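## Task

Pick up the small yellow sponge from the desk and set it on the counter that sits behind the shelving. The stacked cartons must not be moved; other obstacles may be shifted. Only if the stacks cut off every route to the counter, place the sponge on the coffee table's top instead. The task fails if the coffee table is not standing upright at the end, or if the robot has fallen or is left tilted. The sponge must stay put on its own, not be held there by the robot.

## Robot and tools

ROBOT. A two-wheeled base carries a lifting column with a head (stereo cameras cam_head_left, cam_head_right), a nav_camera low at the front, and two six-joint arms (left, right), each with a parallel gripper and a wrist camera (cam_left_wrist, cam_right_wrist). Shoulder height S = 0.90 m + column_m. Folded, the robot is 0.73 m long, 0.62 m wide and S + 0.43 m tall; its front edge is 0.40 m ahead of the column.

FRAMES. Base frame: origin on the floor under the column, between the drive wheels; x forward, y left, z up. left_hand and right_hand in results are given in this frame: the point where the fingers meet (tips 8 mm further). The hand z axis is the finger direction (quat_wxyz maps (0,0,1) onto it), its y axis the opening direction. base_odometry is in the frame the base had at scene start; heading is positive to the left, -3.142 to 3.142, and counts wheel slip as motion.

execute_actions. Argument "actions": a list holding zero or one action. An action may have "base", "joints", and optional "speeds"; its motions start together. "base" holds exactly one relative command: {"translate_m": d}, metres straight ahead from where the base now is (negative = reverse), range -3 to 3; or {"rotate_rad": d}, an on-the-spot turn, positive = counter-clockwise seen from above, range -3.2 to 3.2. No sideways motion. "joints" is one flat dictionary, keyed by joint name, of absolute targets (not offsets): column_m 0 to 0.8 m; head_tilt_rad -0.61 to 1.308 (0 about level, positive down); left_/right_joint1_rad -2.879 to 2.879; joint2 0 to 3.141; joint3 0 to 3.019; joint4 -1.692 to 1.57; joint5 -1.57 to 1.57 (positive swings the hand to the robot's right); joint6 -2.094 to 2.094 (positive rolls clockwise seen from behind); left_/right_gripper_m 0 (closed) to 0.093, the fingertip gap in metres. "speeds" caps top speed for this action only: translate_m 0.05 to 0.8 m/s, rotate_rad 0.1 to 1 rad/s (the top values are defaults). A base move needing over 8.667 s is refused; no action exceeds 15 s. Unknown keys or out-of-range values cause refusal with no motion. "cameras" picks which images return (omit, null or ["all"] for all, [] for none). An empty actions list just reports state and images. Joints left out of an action may keep pushing toward earlier targets.

ARM GEOMETRY (rough). With joint1 at -1.57 (left) or 1.57 (right) and joints 5, 6 at 0, the arm sits in a forward vertical plane 0.23 m beside the column. Let a = j2 - 0.35, b = 1.05 + j2 - j3, c = b - j4 (c = 1.57 means fingers straight down). Hand is 0.12 + 0.39 sin a + 0.38 cos b + 0.25 cos c m ahead and S + 0.39 cos a - 0.38 sin b - 0.25 sin c m up. Example: j2, j3, j4 = 0.93, 0.78, 0.14 gives 0.60 m ahead, 0.25 m below S. Real hands sag lower and nearer the column by up to 5 cm (about 12 cm under heavy or far loads); trust the reported hand positions. Reach is about 1 m from the shoulder. For the floor: stretch the arm 0.45 to 0.5 m ahead, fingers down, at column_m 0.3, then lower the column (down to 0.02 m above floor). Below 0.4 m height, the housing blocks hands closer than 0.45 m; don't move arms while column_m is under 0.3. Light items (up to 0.3 kg) can be carried 0.6 m ahead from 0.14 m above S to 0.7 m below S. Small target moves (under about 0.03 rad, 0.08 for joints 2, 3) may do nothing; for gentle contact step about 0.05 rad per call from your last target.

GRIPPING. Fingers are 7 cm long; the gripper body is 10 cm wide, 7 cm thick; the wrist camera sticks out 11 cm on one side. Command an opening smaller than the object; "off_target" is then expected. A reported opening staying at least 0.002 m above the target means something is held.

RESULTS. base_status and joint_status tell how each motion ended: "done" (within tolerance; for the base, wheels turned the commanded amount even if slipping), "off_target", "contact_stop" (base wheel stall, or column touched something; the old target is dropped), "time_out", "not_followed" (with "joint command not followed" and a "cause:" line: a safety check refused arm targets near the other arm, the body, or an obstacle; back each involved joint off at least 0.05 rad, or drive away). on_its_own describes uncommanded behaviour; "held at" is a held target. motor_effort lists left_wheel and right_wheel in percent (bracket = peak). turned_by_wheels vs turned_by_imu disagreeing by over about 4% and at least 0.05 rad means a collision or slip. base_tilt is in degrees. wheel_motors_off = 1 while the wheels are shut down. Motor temperatures are listed per arm; MOTOR HOT warns from 85 °C, and at 100 °C that arm drops everything.

COLUMN. Lowering stops with contact_stop when a hand or its load touches down; afterwards it will not descend again until raised 0.2 m (or to the top). If it stopped because an arm touched something overhead, drive out first, then raise.

BASE. After a contact_stop, back up 0.05 m before retrying or turning. Tables between 0.30 m high and 0.26 m below S can slide over the housing into the column. Pushing hard for about 3 s cuts wheel power for 2 s.

AVOID. Arm-on-arm collisions or pressing (can end the run), especially near the centre line or at speed. Long hard pushing of an arm (overheats; send back its current joint readings to relax it, noting a held load sinks). Drops, knocking items or the coffee table over, robot tipping.

OTHER TOOLS. wait {"seconds": 0 to 10}: no new command, returns state and images. zoom_image {"camera", "region": [x0,y0,x1,y1] pixels, at most 504 x 504}: enlarges part of that camera's latest image (896x504). read_manual: licence texts only. finished_scene {"scene": current number}: ends the scene irreversibly and reports success; the result gives the next task. Objects may occasionally be nudged by outside forces.

Each tool is called as name(argument=value, ...), one argument or row to a line, values as JSON.

## Session

execute_actions(
  actions=[],
)

Scene clock: 0.00 s.
Motor temperatures (°C, as the motors report them): left_arm=[24 24 25 28 24 24] | right_arm=[26 27 27 27 24 25]
base_odometry: x=+0.000 y=+0.000 heading=+0.000 (m, m, rad; odometry frame)
turned_by_wheels: +0.000 (rad since the last result)
turned_by_imu: +0.000 (rad since the last result)
base_tilt: forward=-0.4 right=-0.2 (deg)
base_status: not commanded
joint_positions: column_m=+0.552 head_tilt_rad=+0.887 left_joint1_rad=-1.578 left_joint2_rad=+0.882 left_joint3_rad=+0.415 left_joint4_rad=-0.984 left_joint5_rad=+0.018 left_joint6_rad=+0.057 left_gripper_m=+0.095 right_joint1_rad=+1.586 right_joint2_rad=+0.876 right_joint3_rad=+0.432 right_joint4_rad=-0.973 right_joint5_rad=+0.027 right_joint6_rad=+0.070 right_gripper_m=+0.094
joint_status: not commanded
wheel_motors_off: 0
motor_effort: left_wheel=+0 right_wheel=+1 (%)
left_hand: x=+0.1453 y=+0.2199 z=+1.2560 quat_wxyz=(+0.447, -0.024, -0.894, +0.023) (m; base frame)
right_hand: x=+0.1573 y=-0.2269 z=+1.2512 quat_wxyz=(+0.431, -0.020, -0.902, +0.023) (m; base frame)
pictures: cam_head_left, cam_head_right, cam_left_wrist, cam_right_wrist, nav_camera
Images, in order (width x height): cam_head_left 896x504, cam_head_right 896x504, cam_left_wrist 896x504, cam_right_wrist 896x504, nav_camera 896x504.

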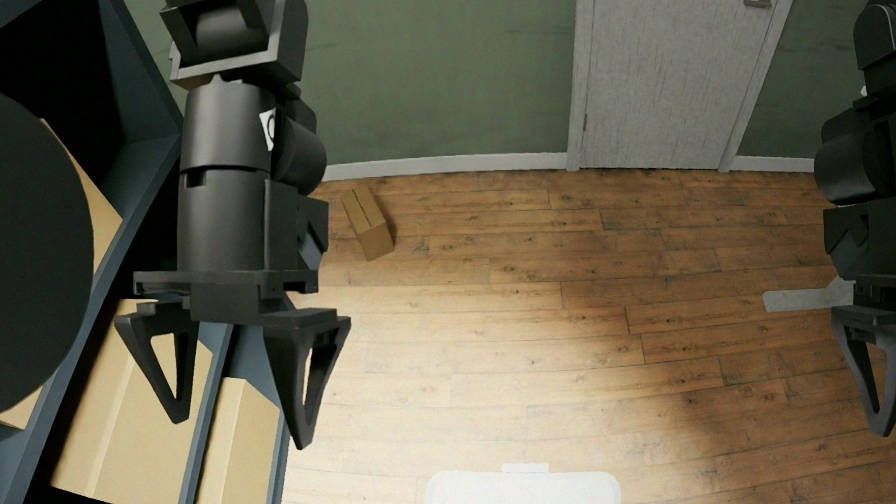

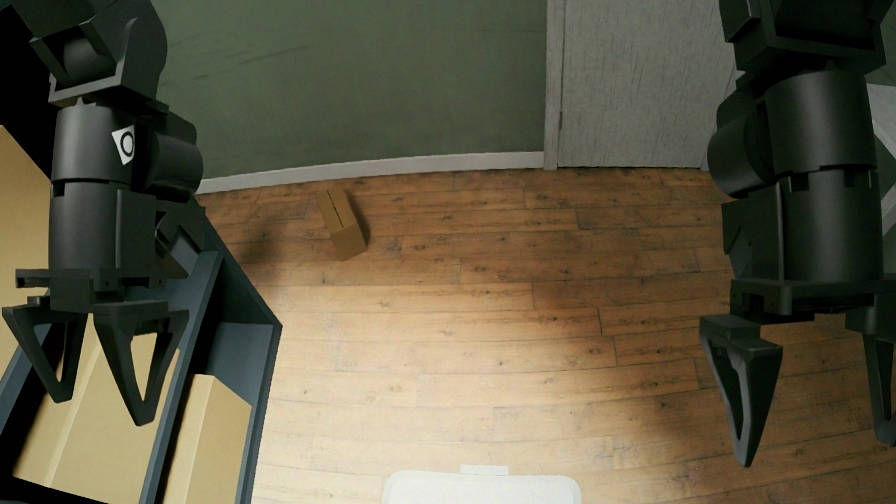

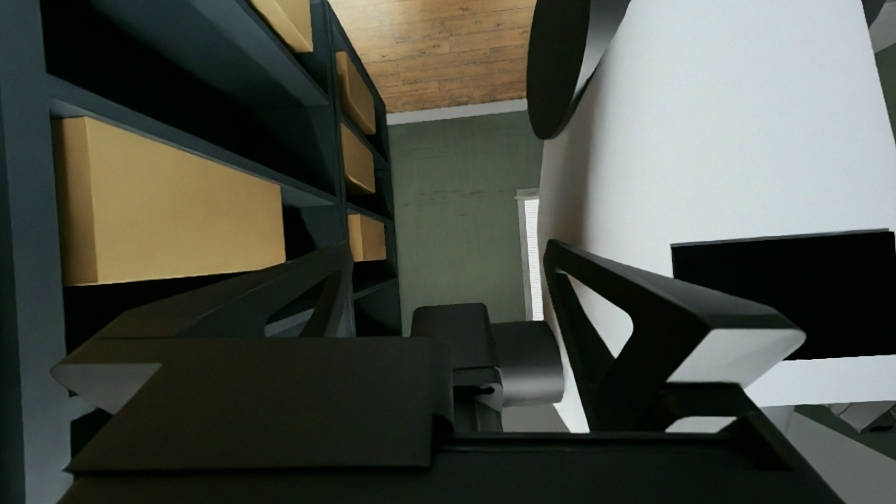

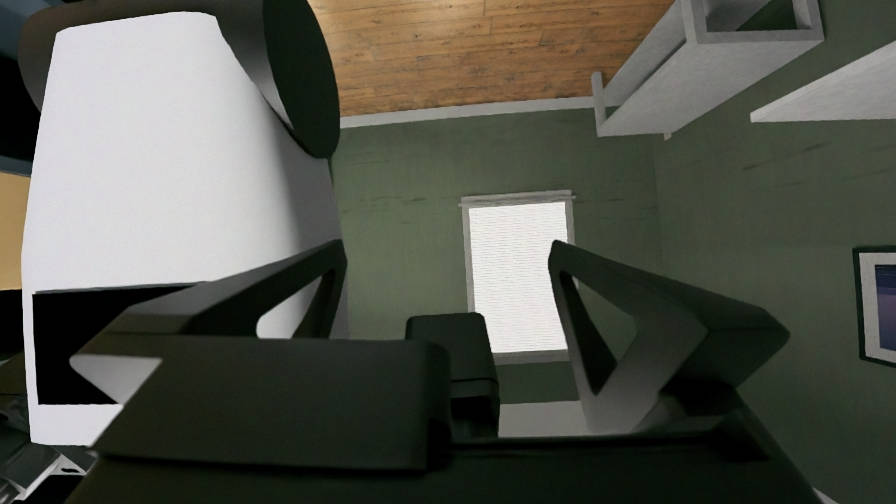

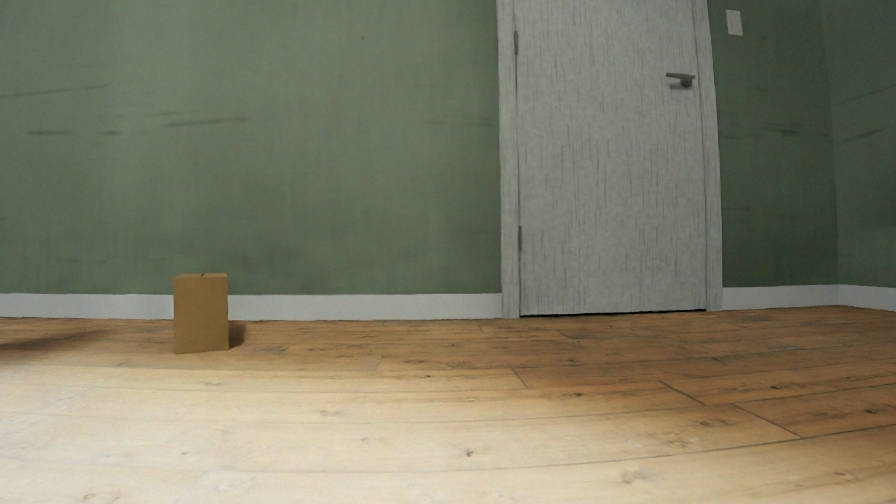

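execute_actions(
  actions=[
    {"base":{"rotate_rad":-1.25},"joints":{"column_m":0.45}},
  ],
  cameras=["cam_head_left","cam_head_right","cam_left_wrist","nav_camera"],
)

Scene clock: 4.40 s.
Motor temperatures (°C, as the motors report them): left_arm=[24 24 25 28 24 24] | right_arm=[26 27 27 27 24 25]
base_odometry: x=+0.000 y=+0.000 heading=-1.249 (m, m, rad; odometry frame)
turned_by_wheels: -1.249 (rad since the last result)
turned_by_imu: -1.250 (rad since the last result)
base_tilt: forward=-0.4 right=-0.2 (deg)
base_status: done
joint_positions: column_m=+0.450 head_tilt_rad=+0.887 left_joint1_rad=-1.578 left_joint2_rad=+0.882 left_joint3_rad=+0.415 left_joint4_rad=-0.984 left_joint5_rad=+0.018 left_joint6_rad=+0.057 left_gripper_m=+0.095 right_joint1_rad=+1.586 right_joint2_rad=+0.876 right_joint3_rad=+0.432 right_joint4_rad=-0.973 right_joint5_rad=+0.027 right_joint6_rad=+0.070 right_gripper_m=+0.094
joint_status: all done
wheel_motors_off: 0
motor_effort: left_wheel=+5(36) right_wheel=-6(50) (%)
left_hand: x=+0.1453 y=+0.2199 z=+1.1544 quat_wxyz=(+0.447, -0.024, -0.894, +0.023) (m; base frame)
right_hand: x=+0.1573 y=-0.2269 z=+1.1495 quat_wxyz=(+0.431, -0.020, -0.902, +0.023) (m; base frame)
pictures: cam_head_left, cam_head_right, cam_left_wrist, nav_camera
Images, in order (width x height): cam_head_left 896x504, cam_head_right 896x504, cam_left_wrist 896x504, nav_camera 896x504.

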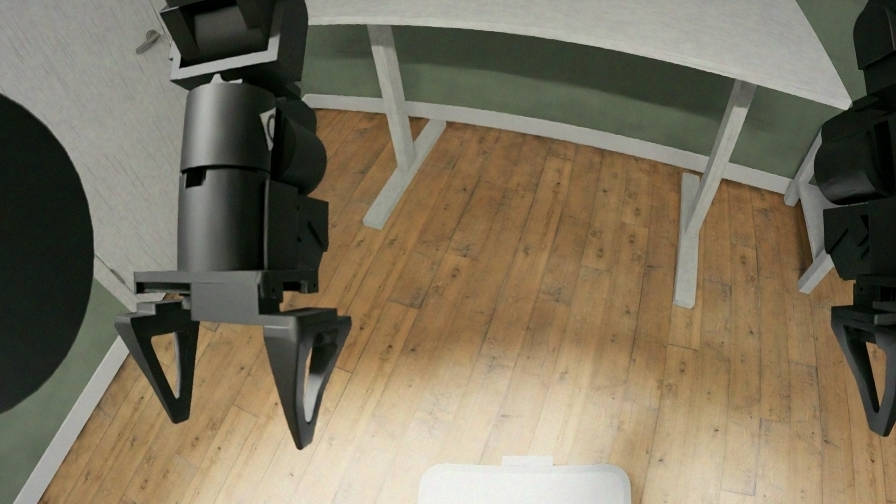

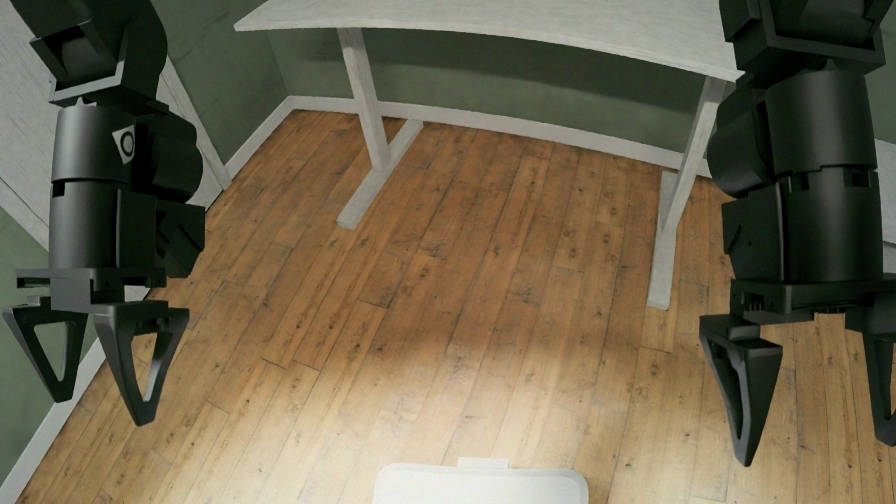

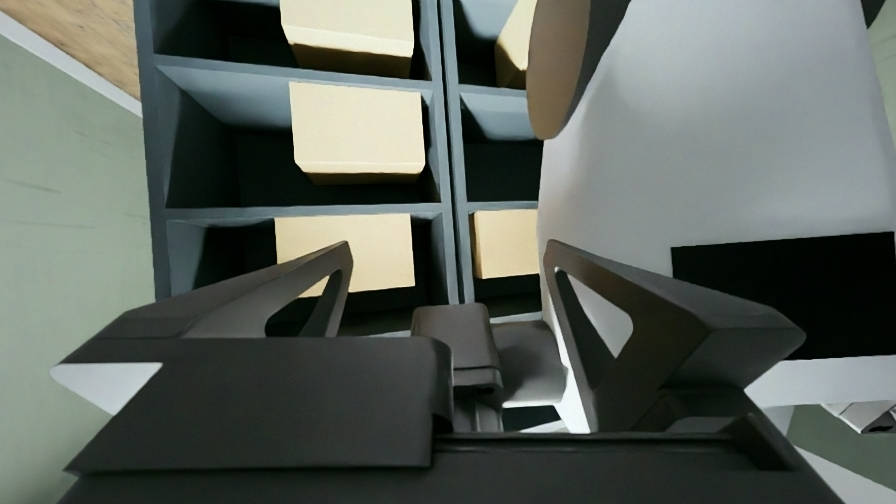

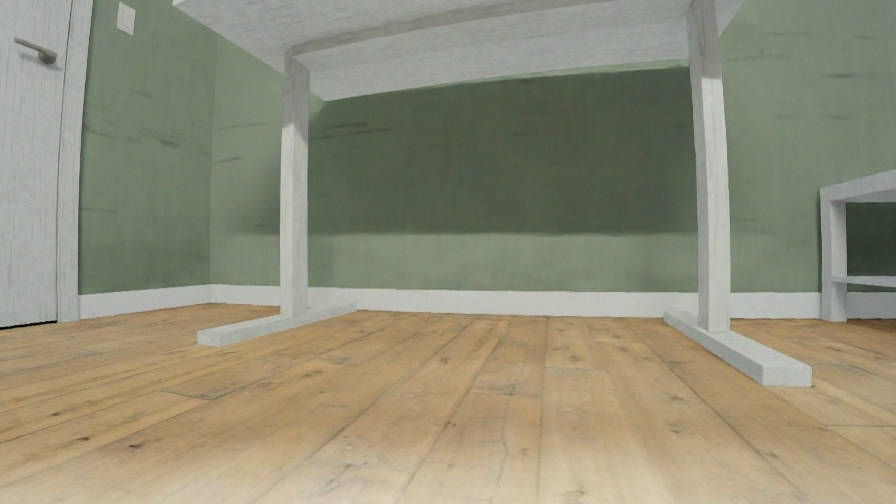

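execute_actions(
  actions=[
    {"joints":{"head_tilt_rad":0.55}},
  ],
  cameras=["cam_head_left","cam_head_right"],
)

Scene clock: 8.03 s.
Motor temperatures (°C, as the motors report them): left_arm=[24 24 25 28 24 24] | right_arm=[26 27 27 27 24 25]
base_odometry: x=+0.000 y=+0.000 heading=-1.249 (m, m, rad; odometry frame)
turned_by_wheels: +0.000 (rad since the last result)
turned_by_imu: -0.001 (rad since the last result)
base_tilt: forward=-0.5 right=-0.2 (deg)
base_status: not commanded
joint_positions: column_m=+0.450 head_tilt_rad=+0.568 left_joint1_rad=-1.578 left_joint2_rad=+0.882 left_joint3_rad=+0.415 left_joint4_rad=-0.984 left_joint5_rad=+0.018 left_joint6_rad=+0.057 left_gripper_m=+0.095 right_joint1_rad=+1.586 right_joint2_rad=+0.876 right_joint3_rad=+0.432 right_joint4_rad=-0.973 right_joint5_rad=+0.027 right_joint6_rad=+0.070 right_gripper_m=+0.094
joint_status: all done
wheel_motors_off: 0
motor_effort: left_wheel=+6(5) right_wheel=-6(6) (%)
left_hand: x=+0.1453 y=+0.2199 z=+1.1544 quat_wxyz=(+0.447, -0.024, -0.894, +0.023) (m; base frame)
right_hand: x=+0.1573 y=-0.2269 z=+1.1495 quat_wxyz=(+0.431, -0.020, -0.902, +0.023) (m; base frame)
pictures: cam_head_left, cam_head_right
Images, in order (width x height): cam_head_left 896x504, cam_head_right 896x504.

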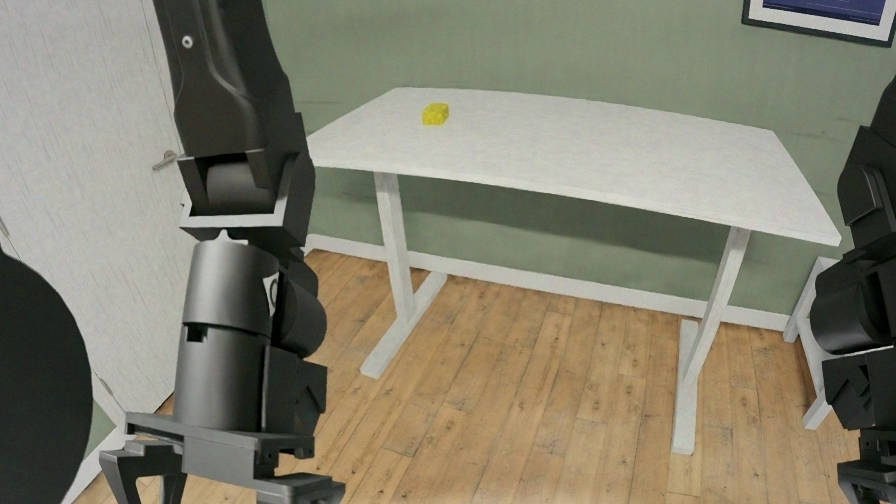

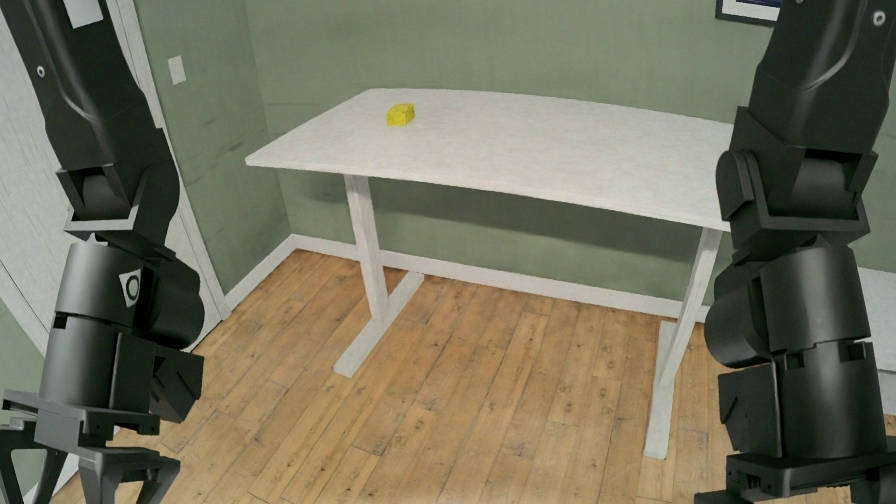

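execute_actions(
  actions=[
    {"base":{"rotate_rad":0.04},"joints":{"left_joint2_rad":1.2,"left_joint3_rad":1.62,"left_joint4_rad":-0.94,"left_joint6_rad":0.3,"head_tilt_rad":0.7}},
  ],
  cameras=[],
)

execute_actions(
  actions=[
    {"base":{"translate_m":0.72},"joints":{"column_m":0.4}},
  ],
  cameras=["cam_head_left","cam_head_right","cam_left_wrist"],
)

Scene clock: 13.57 s.
Motor temperatures (°C, as the motors report them): left_arm=[24 24 25 28 24 24] | right_arm=[26 27 27 27 24 25]
base_odometry: x=+0.000 y=+0.000 heading=-1.209 (m, m, rad; odometry frame)
turned_by_wheels: +0.040 (rad since the last result)
turned_by_imu: +0.038 (rad since the last result)
base_tilt: forward=-0.5 right=-0.1 (deg)
base_status: done
joint_positions: column_m=+0.450 head_tilt_rad=+0.703 left_joint1_rad=-1.578 left_joint2_rad=+1.200 left_joint3_rad=+1.597 left_joint4_rad=-0.940 left_joint5_rad=+0.018 left_joint6_rad=+0.286 left_gripper_m=+0.095 right_joint1_rad=+1.586 right_joint2_rad=+0.876 right_joint3_rad=+0.432 right_joint4_rad=-0.973 right_joint5_rad=+0.027 right_joint6_rad=+0.070 right_gripper_m=+0.094
joint_status: all done
wheel_motors_off: 0
motor_effort: left_wheel=-6(10) right_wheel=+6(14) (%)
left_hand: x=+0.7128 y=+0.2178 z=+1.1278 quat_wxyz=(+0.008, -0.144, -0.989, +0.014) (m; base frame)
right_hand: x=+0.1573 y=-0.2269 z=+1.1495 quat_wxyz=(+0.431, -0.020, -0.902, +0.023) (m; base frame)
pictures: none
No camera images: the call's "cameras" was empty. Leave "cameras" out to get every camera's image.

Scene clock: 16.67 s.
Motor temperatures (°C, as the motors report them): left_arm=[24 25 26 28 24 24] | right_arm=[26 27 27 27 24 25]
base_odometry: x=+0.254 y=-0.674 heading=-1.210 (m, m, rad; odometry frame)
turned_by_wheels: -0.001 (rad since the last result)
turned_by_imu: -0.001 (rad since the last result)
base_tilt: forward=-0.5 right=-0.2 (deg)
base_status: done
joint_positions: column_m=+0.400 head_tilt_rad=+0.703 left_joint1_rad=-1.578 left_joint2_rad=+1.200 left_joint3_rad=+1.598 left_joint4_rad=-0.940 left_joint5_rad=+0.018 left_joint6_rad=+0.286 left_gripper_m=+0.095 right_joint1_rad=+1.586 right_joint2_rad=+0.876 right_joint3_rad=+0.434 right_joint4_rad=-0.973 right_joint5_rad=+0.027 right_joint6_rad=+0.070 right_gripper_m=+0.094
joint_status: all done
wheel_motors_off: 0
motor_effort: left_wheel=-1(40) right_wheel=+1(61) (%)
left_hand: x=+0.7134 y=+0.2178 z=+1.0782 quat_wxyz=(+0.008, -0.144, -0.989, +0.013) (m; base frame)
right_hand: x=+0.1583 y=-0.2269 z=+1.0992 quat_wxyz=(+0.431, -0.020, -0.902, +0.023) (m; base frame)
pictures: cam_head_left, cam_head_right, cam_left_wrist
Images, in order (width x height): cam_head_left 896x504, cam_head_right 896x504, cam_left_wrist 896x504.

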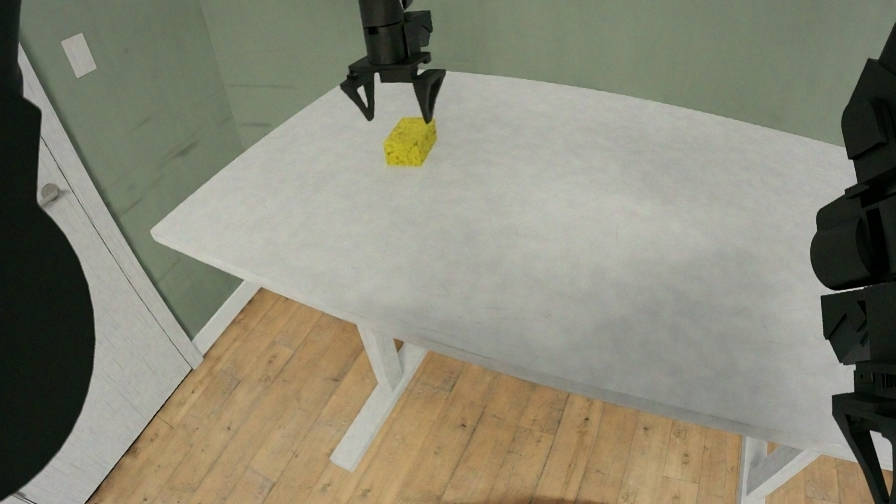

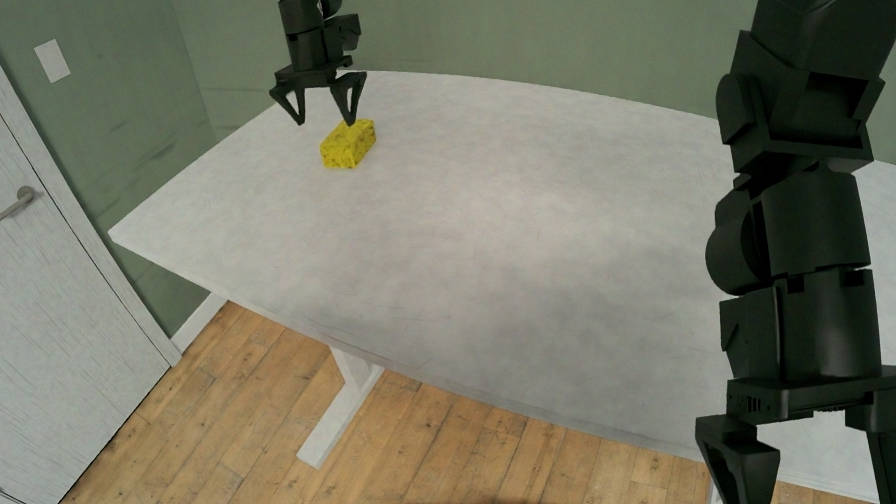

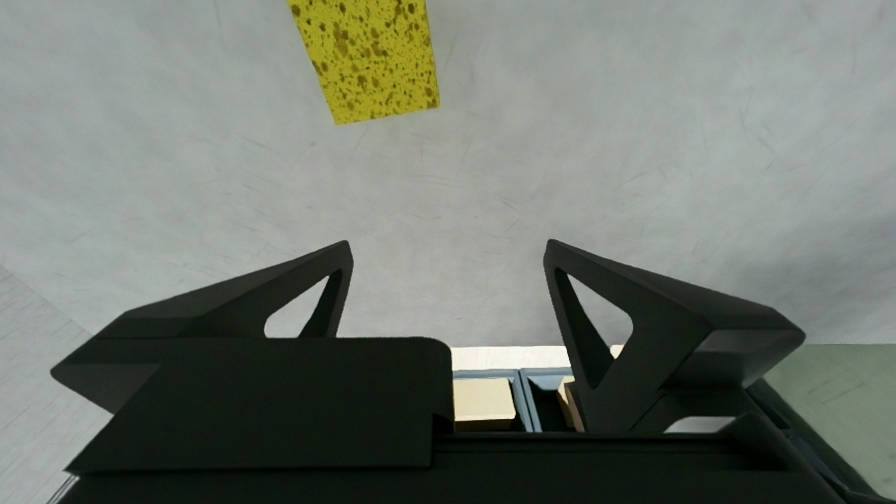

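execute_actions(
  actions=[
    {"base":{"translate_m":0.1},"joints":{"column_m":0.36,"left_joint6_rad":0.12}},
  ],
  cameras=["cam_head_left","cam_left_wrist"],
)

Scene clock: 21.23 s.
Motor temperatures (°C, as the motors report them): left_arm=[24 25 27 28 24 24] | right_arm=[26 27 27 27 24 25]
base_odometry: x=+0.290 y=-0.767 heading=-1.211 (m, m, rad; odometry frame)
turned_by_wheels: -0.001 (rad since the last result)
turned_by_imu: -0.002 (rad since the last result)
base_tilt: forward=-0.4 right=-0.2 (deg)
base_status: done
joint_positions: column_m=+0.360 head_tilt_rad=+0.703 left_joint1_rad=-1.578 left_joint2_rad=+1.200 left_joint3_rad=+1.598 left_joint4_rad=-0.940 left_joint5_rad=+0.018 left_joint6_rad=+0.133 left_gripper_m=+0.095 right_joint1_rad=+1.586 right_joint2_rad=+0.876 right_joint3_rad=+0.432 right_joint4_rad=-0.973 right_joint5_rad=+0.027 right_joint6_rad=+0.070 right_gripper_m=+0.094
joint_status: all done
wheel_motors_off: 0
motor_effort: left_wheel=+0(29) right_wheel=+1(33) (%)
left_hand: x=+0.7134 y=+0.2178 z=+1.0382 quat_wxyz=(+0.009, -0.068, -0.998, +0.013) (m; base frame)
right_hand: x=+0.1575 y=-0.2269 z=+1.0595 quat_wxyz=(+0.431, -0.020, -0.902, +0.023) (m; base frame)
pictures: cam_head_left, cam_left_wrist
Images, in order (width x height): cam_head_left 896x504, cam_left_wrist 896x504.

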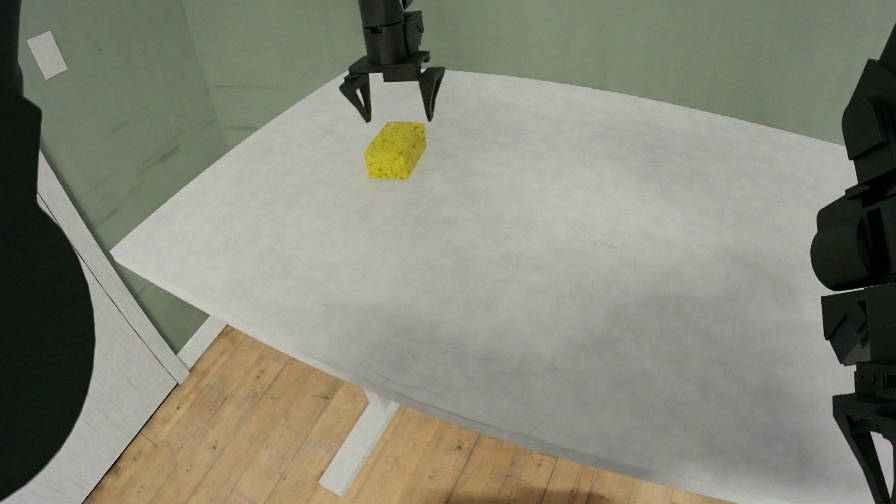

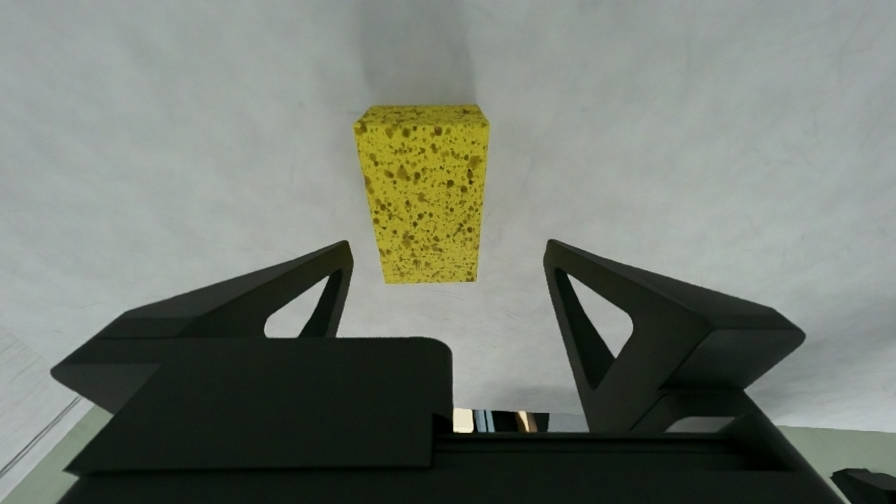

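execute_actions(
  actions=[
    {"base":{"rotate_rad":0.02}},
  ],
  cameras=["cam_left_wrist"],
)

execute_actions(
  actions=[
    {"joints":{"column_m":0.305}},
  ],
  cameras=["cam_head_left","cam_left_wrist"],
)

Scene clock: 24.70 s.
Motor temperatures (°C, as the motors report them): left_arm=[24 26 27 28 24 24] | right_arm=[26 27 27 27 24 25]
base_odometry: x=+0.290 y=-0.767 heading=-1.192 (m, m, rad; odometry frame)
turned_by_wheels: +0.018 (rad since the last result)
turned_by_imu: +0.017 (rad since the last result)
base_tilt: forward=-0.4 right=-0.2 (deg)
base_status: done
joint_positions: column_m=+0.360 head_tilt_rad=+0.703 left_joint1_rad=-1.576 left_joint2_rad=+1.200 left_joint3_rad=+1.598 left_joint4_rad=-0.940 left_joint5_rad=+0.018 left_joint6_rad=+0.133 left_gripper_m=+0.095 right_joint1_rad=+1.586 right_joint2_rad=+0.876 right_joint3_rad=+0.432 right_joint4_rad=-0.973 right_joint5_rad=+0.027 right_joint6_rad=+0.070 right_gripper_m=+0.094
joint_status: not commanded
wheel_motors_off: 0
motor_effort: left_wheel=+0(39) right_wheel=+2(48) (%)
left_hand: x=+0.7134 y=+0.2188 z=+1.0381 quat_wxyz=(+0.009, -0.068, -0.998, +0.012) (m; base frame)
right_hand: x=+0.1575 y=-0.2269 z=+1.0595 quat_wxyz=(+0.431, -0.020, -0.902, +0.023) (m; base frame)
pictures: cam_left_wrist
Images, in order (width x height): cam_left_wrist 896x504.

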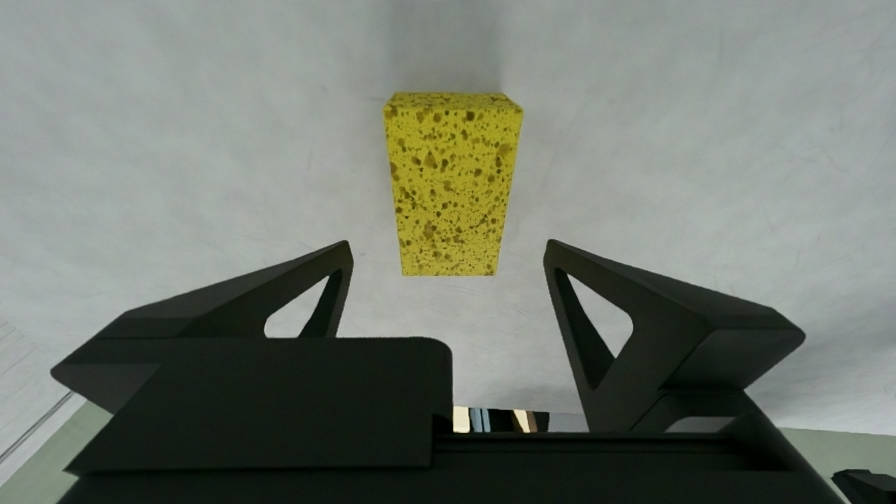

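Scene clock: 26.00 s.
Motor temperatures (°C, as the motors report them): left_arm=[24 26 27 28 24 24] | right_arm=[26 27 27 27 24 25]
base_odometry: x=+0.290 y=-0.767 heading=-1.193 (m, m, rad; odometry frame)
turned_by_wheels: +0.000 (rad since the last result)
turned_by_imu: +0.000 (rad since the last result)
base_tilt: forward=-0.4 right=-0.2 (deg)
base_status: not commanded
joint_positions: column_m=+0.305 head_tilt_rad=+0.703 left_joint1_rad=-1.576 left_joint2_rad=+1.200 left_joint3_rad=+1.598 left_joint4_rad=-0.940 left_joint5_rad=+0.018 left_joint6_rad=+0.133 left_gripper_m=+0.095 right_joint1_rad=+1.586 right_joint2_rad=+0.876 right_joint3_rad=+0.432 right_joint4_rad=-0.973 right_joint5_rad=+0.027 right_joint6_rad=+0.070 right_gripper_m=+0.094
joint_status: all done
wheel_motors_off: 0
motor_effort: left_wheel=-2(4) right_wheel=+4(3) (%)
left_hand: x=+0.7134 y=+0.2188 z=+0.9832 quat_wxyz=(+0.009, -0.068, -0.998, +0.012) (m; base frame)
right_hand: x=+0.1575 y=-0.2269 z=+1.0045 quat_wxyz=(+0.431, -0.020, -0.902, +0.023) (m; base frame)
pictures: cam_head_left, cam_left_wrist
Images, in order (width x height): cam_head_left 896x504, cam_left_wrist 896x504.

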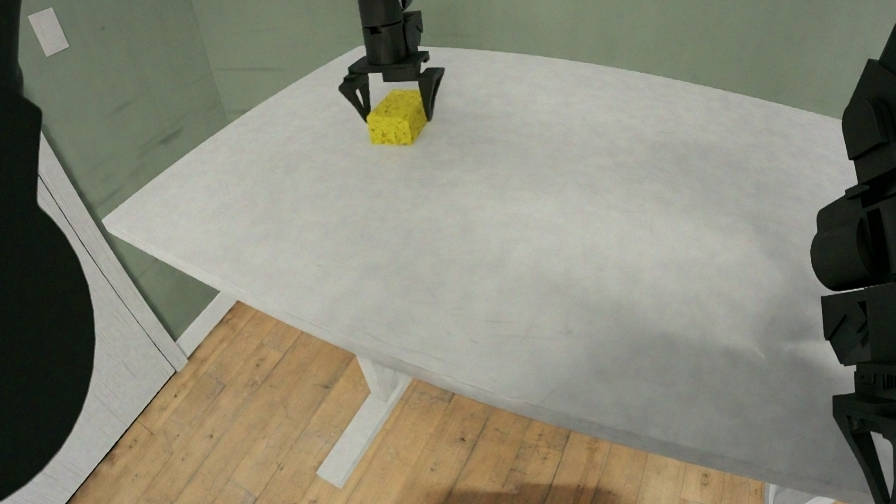

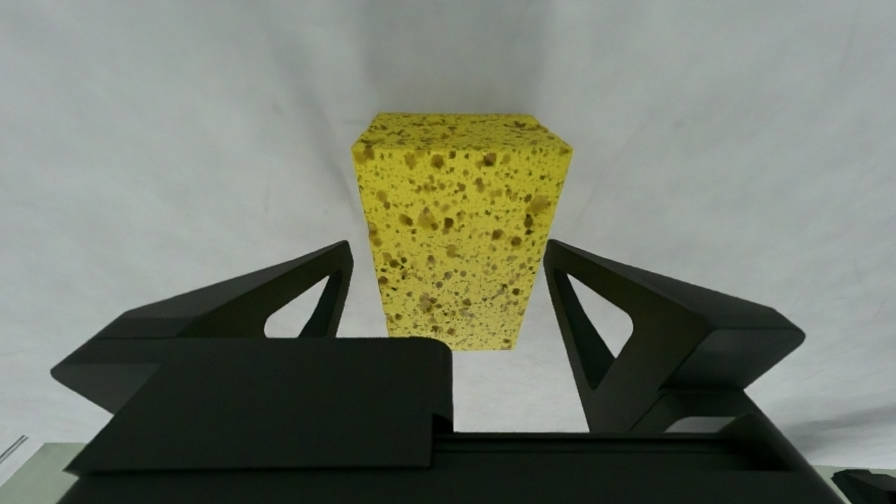

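execute_actions(
  actions=[
    {"joints":{"left_gripper_m":0.04}},
  ],
  cameras=[],
)

execute_actions(
  actions=[
    {"joints":{"column_m":0.37}},
  ],
  cameras=["cam_head_left"],
)

execute_actions(
  actions=[
    {"base":{"translate_m":-0.12},"joints":{"column_m":0.45,"left_joint2_rad":0.65,"left_joint3_rad":0.6,"left_joint4_rad":-0.47,"left_joint6_rad":0,"head_tilt_rad":0.95}},
  ],
  cameras=[],
)

execute_actions(
  actions=[
    {"base":{"rotate_rad":1.65},"joints":{"column_m":0.5}},
  ],
  cameras=["cam_head_left","cam_head_right","nav_camera"],
)

Scene clock: 34.20 s.
Motor temperatures (°C, as the motors report them): left_arm=[24 26 28 28 24 24] | right_arm=[26 27 27 27 24 25]
base_odometry: x=+0.290 y=-0.767 heading=-1.193 (m, m, rad; odometry frame)
turned_by_wheels: +0.000 (rad since the last result)
turned_by_imu: -0.001 (rad since the last result)
base_tilt: forward=-0.4 right=-0.2 (deg)
base_status: not commanded
joint_positions: column_m=+0.305 head_tilt_rad=+0.703 left_joint1_rad=-1.576 left_joint2_rad=+1.200 left_joint3_rad=+1.598 left_joint4_rad=-0.940 left_joint5_rad=+0.018 left_joint6_rad=+0.133 left_gripper_m=+0.059 right_joint1_rad=+1.586 right_joint2_rad=+0.876 right_joint3_rad=+0.432 right_joint4_rad=-0.973 right_joint5_rad=+0.027 right_joint6_rad=+0.070 right_gripper_m=+0.094
joint_status: left_gripper_m off_target (ended at +0.059, target +0.040)
wheel_motors_off: 0
motor_effort: left_wheel=-3(3) right_wheel=+4(4) (%)
left_hand: x=+0.7134 y=+0.2188 z=+0.9832 quat_wxyz=(+0.009, -0.068, -0.998, +0.012) (m; base frame)
right_hand: x=+0.1575 y=-0.2269 z=+1.0045 quat_wxyz=(+0.431, -0.020, -0.902, +0.023) (m; base frame)
pictures: none
No camera images: the call's "cameras" was empty. Leave "cameras" out to get every camera's image.

Scene clock: 35.63 s.
Motor temperatures (°C, as the motors report them): left_arm=[24 26 28 28 24 24] | right_arm=[26 27 27 27 24 25]
base_odometry: x=+0.290 y=-0.767 heading=-1.193 (m, m, rad; odometry frame)
turned_by_wheels: +0.000 (rad since the last result)
turned_by_imu: +0.000 (rad since the last result)
base_tilt: forward=-0.4 right=-0.1 (deg)
base_status: not commanded
joint_positions: column_m=+0.370 head_tilt_rad=+0.703 left_joint1_rad=-1.576 left_joint2_rad=+1.200 left_joint3_rad=+1.598 left_joint4_rad=-0.940 left_joint5_rad=+0.018 left_joint6_rad=+0.133 left_gripper_m=+0.059 right_joint1_rad=+1.586 right_joint2_rad=+0.876 right_joint3_rad=+0.432 right_joint4_rad=-0.973 right_joint5_rad=+0.027 right_joint6_rad=+0.070 right_gripper_m=+0.094
joint_status: all done
wheel_motors_off: 0
motor_effort: left_wheel=-2(2) right_wheel=+4(4) (%)
left_hand: x=+0.7134 y=+0.2188 z=+1.0480 quat_wxyz=(+0.009, -0.068, -0.998, +0.012) (m; base frame)
right_hand: x=+0.1575 y=-0.2269 z=+1.0693 quat_wxyz=(+0.431, -0.020, -0.902, +0.023) (m; base frame)
pictures: cam_head_left
Images, in order (width x height): cam_head_left 896x504.

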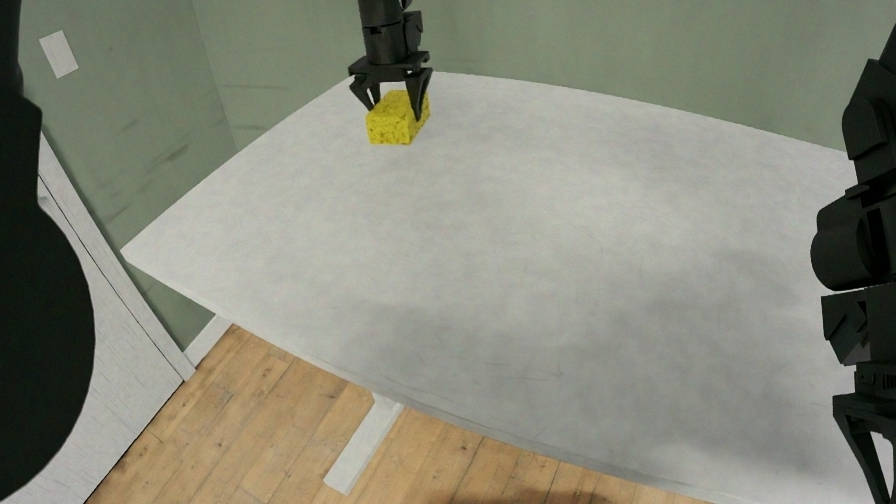

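Scene clock: 37.30 s.
Motor temperatures (°C, as the motors report them): left_arm=[24 26 28 28 24 24] | right_arm=[26 27 27 27 24 25]
base_odometry: x=+0.245 y=-0.656 heading=-1.193 (m, m, rad; odometry frame)
turned_by_wheels: +0.000 (rad since the last result)
turned_by_imu: -0.001 (rad since the last result)
base_tilt: forward=-0.4 right=-0.2 (deg)
base_status: done
joint_positions: column_m=+0.450 head_tilt_rad=+0.951 left_joint1_rad=-1.576 left_joint2_rad=+0.659 left_joint3_rad=+0.583 left_joint4_rad=-0.476 left_joint5_rad=+0.018 left_joint6_rad=+0.014 left_gripper_m=+0.059 right_joint1_rad=+1.586 right_joint2_rad=+0.876 right_joint3_rad=+0.429 right_joint4_rad=-0.973 right_joint5_rad=+0.027 right_joint6_rad=+0.070 right_gripper_m=+0.094
joint_status: all done
wheel_motors_off: 0
motor_effort: left_wheel=-4(51) right_wheel=-2(31) (%)
left_hand: x=+0.4006 y=+0.2196 z=+1.1281 quat_wxyz=(+0.014, -0.008, -1.000, +0.012) (m; base frame)
right_hand: x=+0.1556 y=-0.2269 z=+1.1499 quat_wxyz=(+0.433, -0.020, -0.901, +0.023) (m; base frame)
pictures: none
No camera images: the call's "cameras" was empty. Leave "cameras" out to get every camera's image.

Scene clock: 40.53 s.
Motor temperatures (°C, as the motors report them): left_arm=[24 26 28 28 24 24] | right_arm=[26 27 27 27 24 25]
base_odometry: x=+0.245 y=-0.656 heading=+0.456 (m, m, rad; odometry frame)
turned_by_wheels: +1.649 (rad since the last result)
turned_by_imu: +1.650 (rad since the last result)
base_tilt: forward=-0.4 right=-0.2 (deg)
base_status: done
joint_positions: column_m=+0.500 head_tilt_rad=+0.951 left_joint1_rad=-1.576 left_joint2_rad=+0.659 left_joint3_rad=+0.583 left_joint4_rad=-0.476 left_joint5_rad=+0.018 left_joint6_rad=+0.014 left_gripper_m=+0.059 right_joint1_rad=+1.586 right_joint2_rad=+0.876 right_joint3_rad=+0.429 right_joint4_rad=-0.973 right_joint5_rad=+0.027 right_joint6_rad=+0.070 right_gripper_m=+0.094
joint_status: all done
wheel_motors_off: 0
motor_effort: left_wheel=-5(30) right_wheel=+6(44) (%)
left_hand: x=+0.4006 y=+0.2196 z=+1.1781 quat_wxyz=(+0.014, -0.008, -1.000, +0.012) (m; base frame)
right_hand: x=+0.1556 y=-0.2269 z=+1.1999 quat_wxyz=(+0.433, -0.020, -0.901, +0.023) (m; base frame)
pictures: cam_head_left, cam_head_right, nav_camera
Images, in order (width x height): cam_head_left 896x504, cam_head_right 896x504, nav_camera 896x504.

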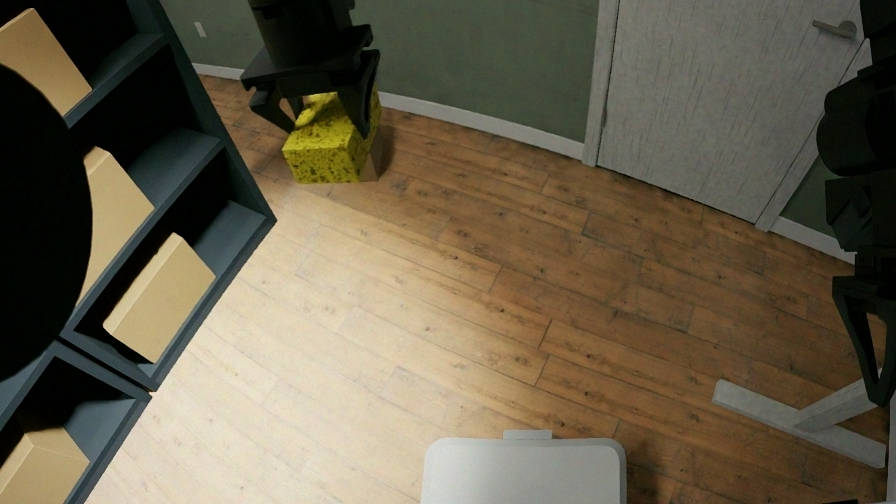

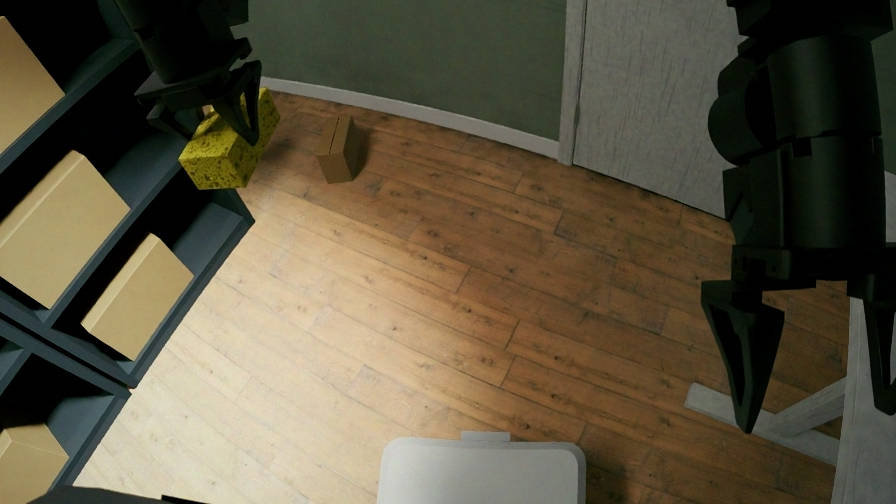

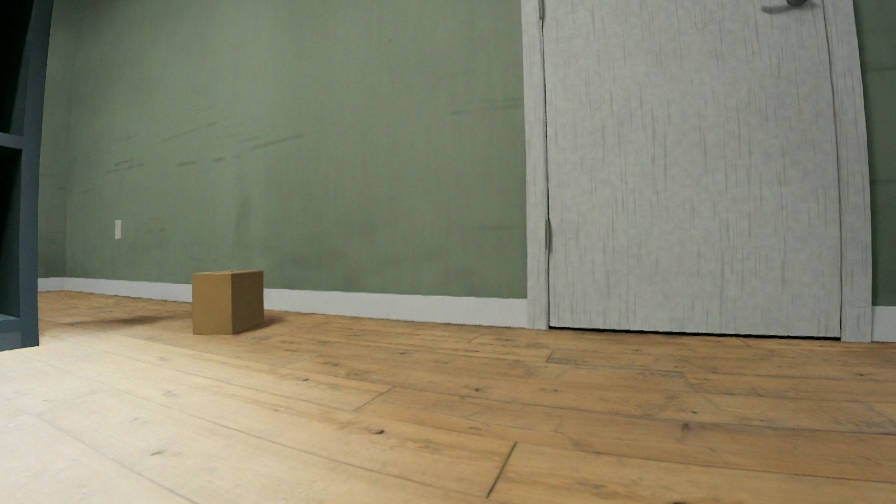

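execute_actions(
  actions=[
    {"base":{"translate_m":0.98},"joints":{"head_tilt_rad":1.05}},
  ],
  cameras=["cam_head_left"],
)

execute_actions(
  actions=[
    {"base":{"rotate_rad":0.88}},
  ],
  cameras=["cam_head_left","cam_head_right","nav_camera"],
)

Scene clock: 47.47 s.
Motor temperatures (°C, as the motors report them): left_arm=[24 26 28 28 24 24] | right_arm=[26 27 27 27 24 25]
base_odometry: x=+1.125 y=-0.224 heading=+0.456 (m, m, rad; odometry frame)
turned_by_wheels: +0.000 (rad since the last result)
turned_by_imu: -0.001 (rad since the last result)
base_tilt: forward=-0.4 right=-0.2 (deg)
base_status: done
joint_positions: column_m=+0.500 head_tilt_rad=+1.050 left_joint1_rad=-1.576 left_joint2_rad=+0.657 left_joint3_rad=+0.588 left_joint4_rad=-0.476 left_joint5_rad=+0.018 left_joint6_rad=+0.014 left_gripper_m=+0.059 right_joint1_rad=+1.586 right_joint2_rad=+0.876 right_joint3_rad=+0.432 right_joint4_rad=-0.973 right_joint5_rad=+0.027 right_joint6_rad=+0.070 right_gripper_m=+0.094
joint_status: all done
wheel_motors_off: 0
motor_effort: left_wheel=+0(40) right_wheel=+0(56) (%)
left_hand: x=+0.4041 y=+0.2196 z=+1.1795 quat_wxyz=(+0.010, -0.008, -1.000, +0.011) (m; base frame)
right_hand: x=+0.1575 y=-0.2269 z=+1.1994 quat_wxyz=(+0.431, -0.020, -0.902, +0.023) (m; base frame)
pictures: cam_head_left
Images, in order (width x height): cam_head_left 896x504.

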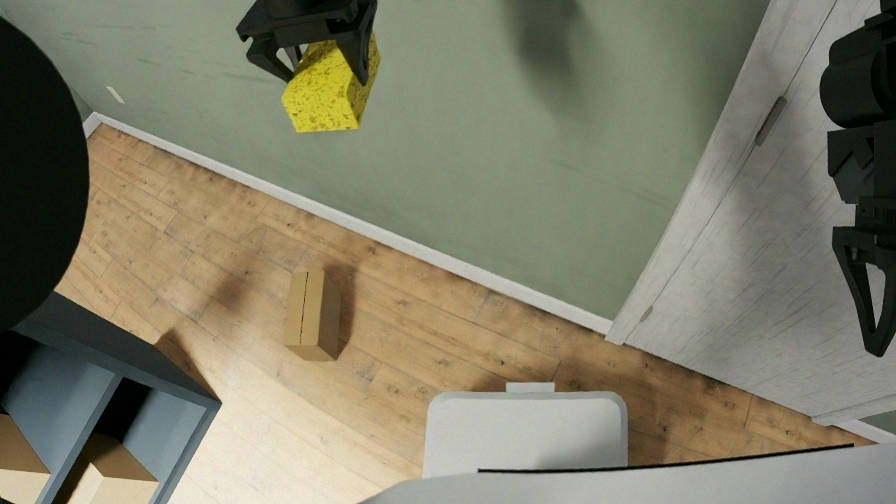

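Scene clock: 49.93 s.
Motor temperatures (°C, as the motors report them): left_arm=[24 26 27 28 24 24] | right_arm=[26 27 27 27 24 25]
base_odometry: x=+1.125 y=-0.224 heading=+1.335 (m, m, rad; odometry frame)
turned_by_wheels: +0.879 (rad since the last result)
turned_by_imu: +0.877 (rad since the last result)
base_tilt: forward=-0.4 right=-0.2 (deg)
base_status: done
joint_positions: column_m=+0.500 head_tilt_rad=+1.050 left_joint1_rad=-1.576 left_joint2_rad=+0.657 left_joint3_rad=+0.588 left_joint4_rad=-0.476 left_joint5_rad=+0.018 left_joint6_rad=+0.014 left_gripper_m=+0.059 right_joint1_rad=+1.586 right_joint2_rad=+0.876 right_joint3_rad=+0.432 right_joint4_rad=-0.973 right_joint5_rad=+0.027 right_joint6_rad=+0.070 right_gripper_m=+0.094
joint_status: not commanded
wheel_motors_off: 0
motor_effort: left_wheel=-4(38) right_wheel=+6(48) (%)
left_hand: x=+0.4041 y=+0.2196 z=+1.1795 quat_wxyz=(+0.010, -0.008, -1.000, +0.011) (m; base frame)
right_hand: x=+0.1575 y=-0.2269 z=+1.1994 quat_wxyz=(+0.431, -0.020, -0.902, +0.023) (m; base frame)
pictures: cam_head_left, cam_head_right, nav_camera
Images, in order (width x height): cam_head_left 896x504, cam_head_right 896x504, nav_camera 896x504.

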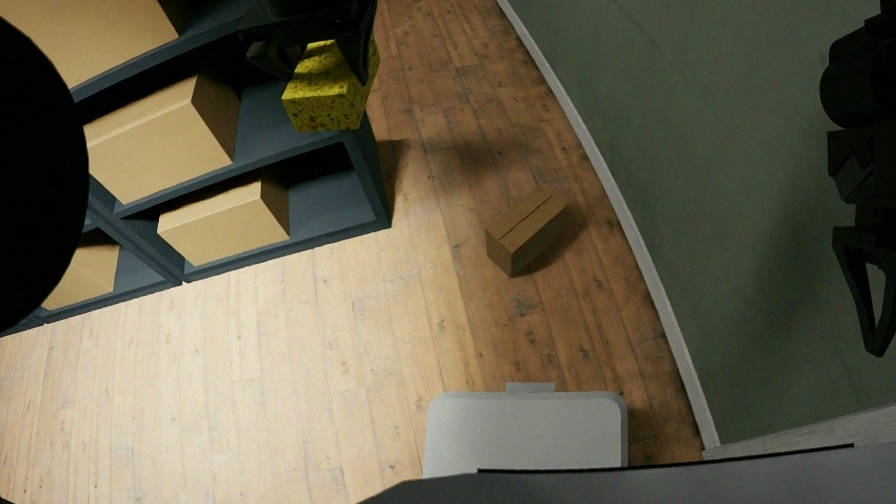

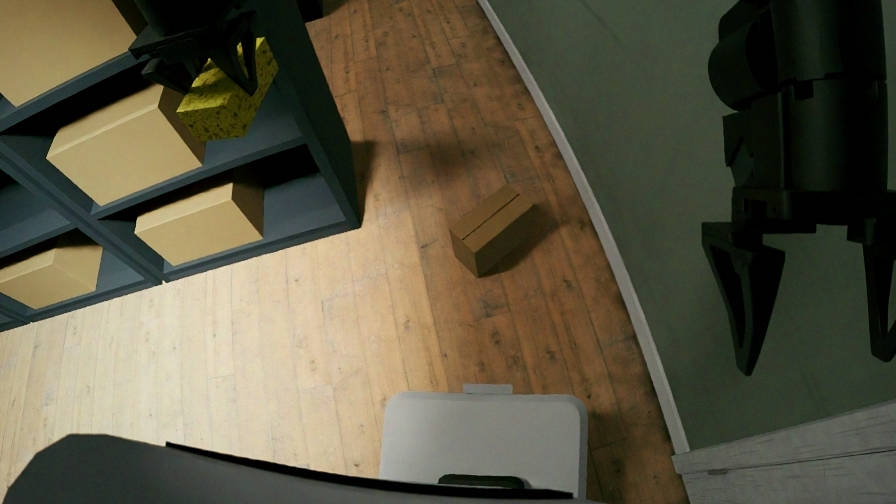

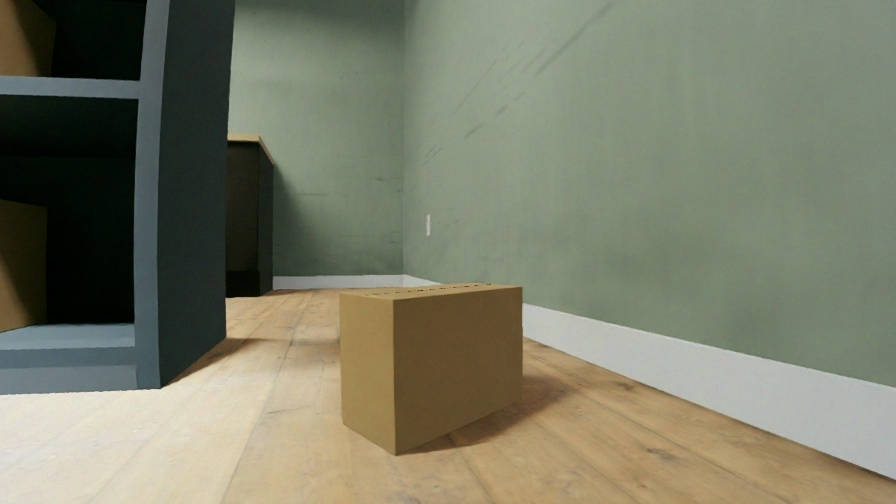

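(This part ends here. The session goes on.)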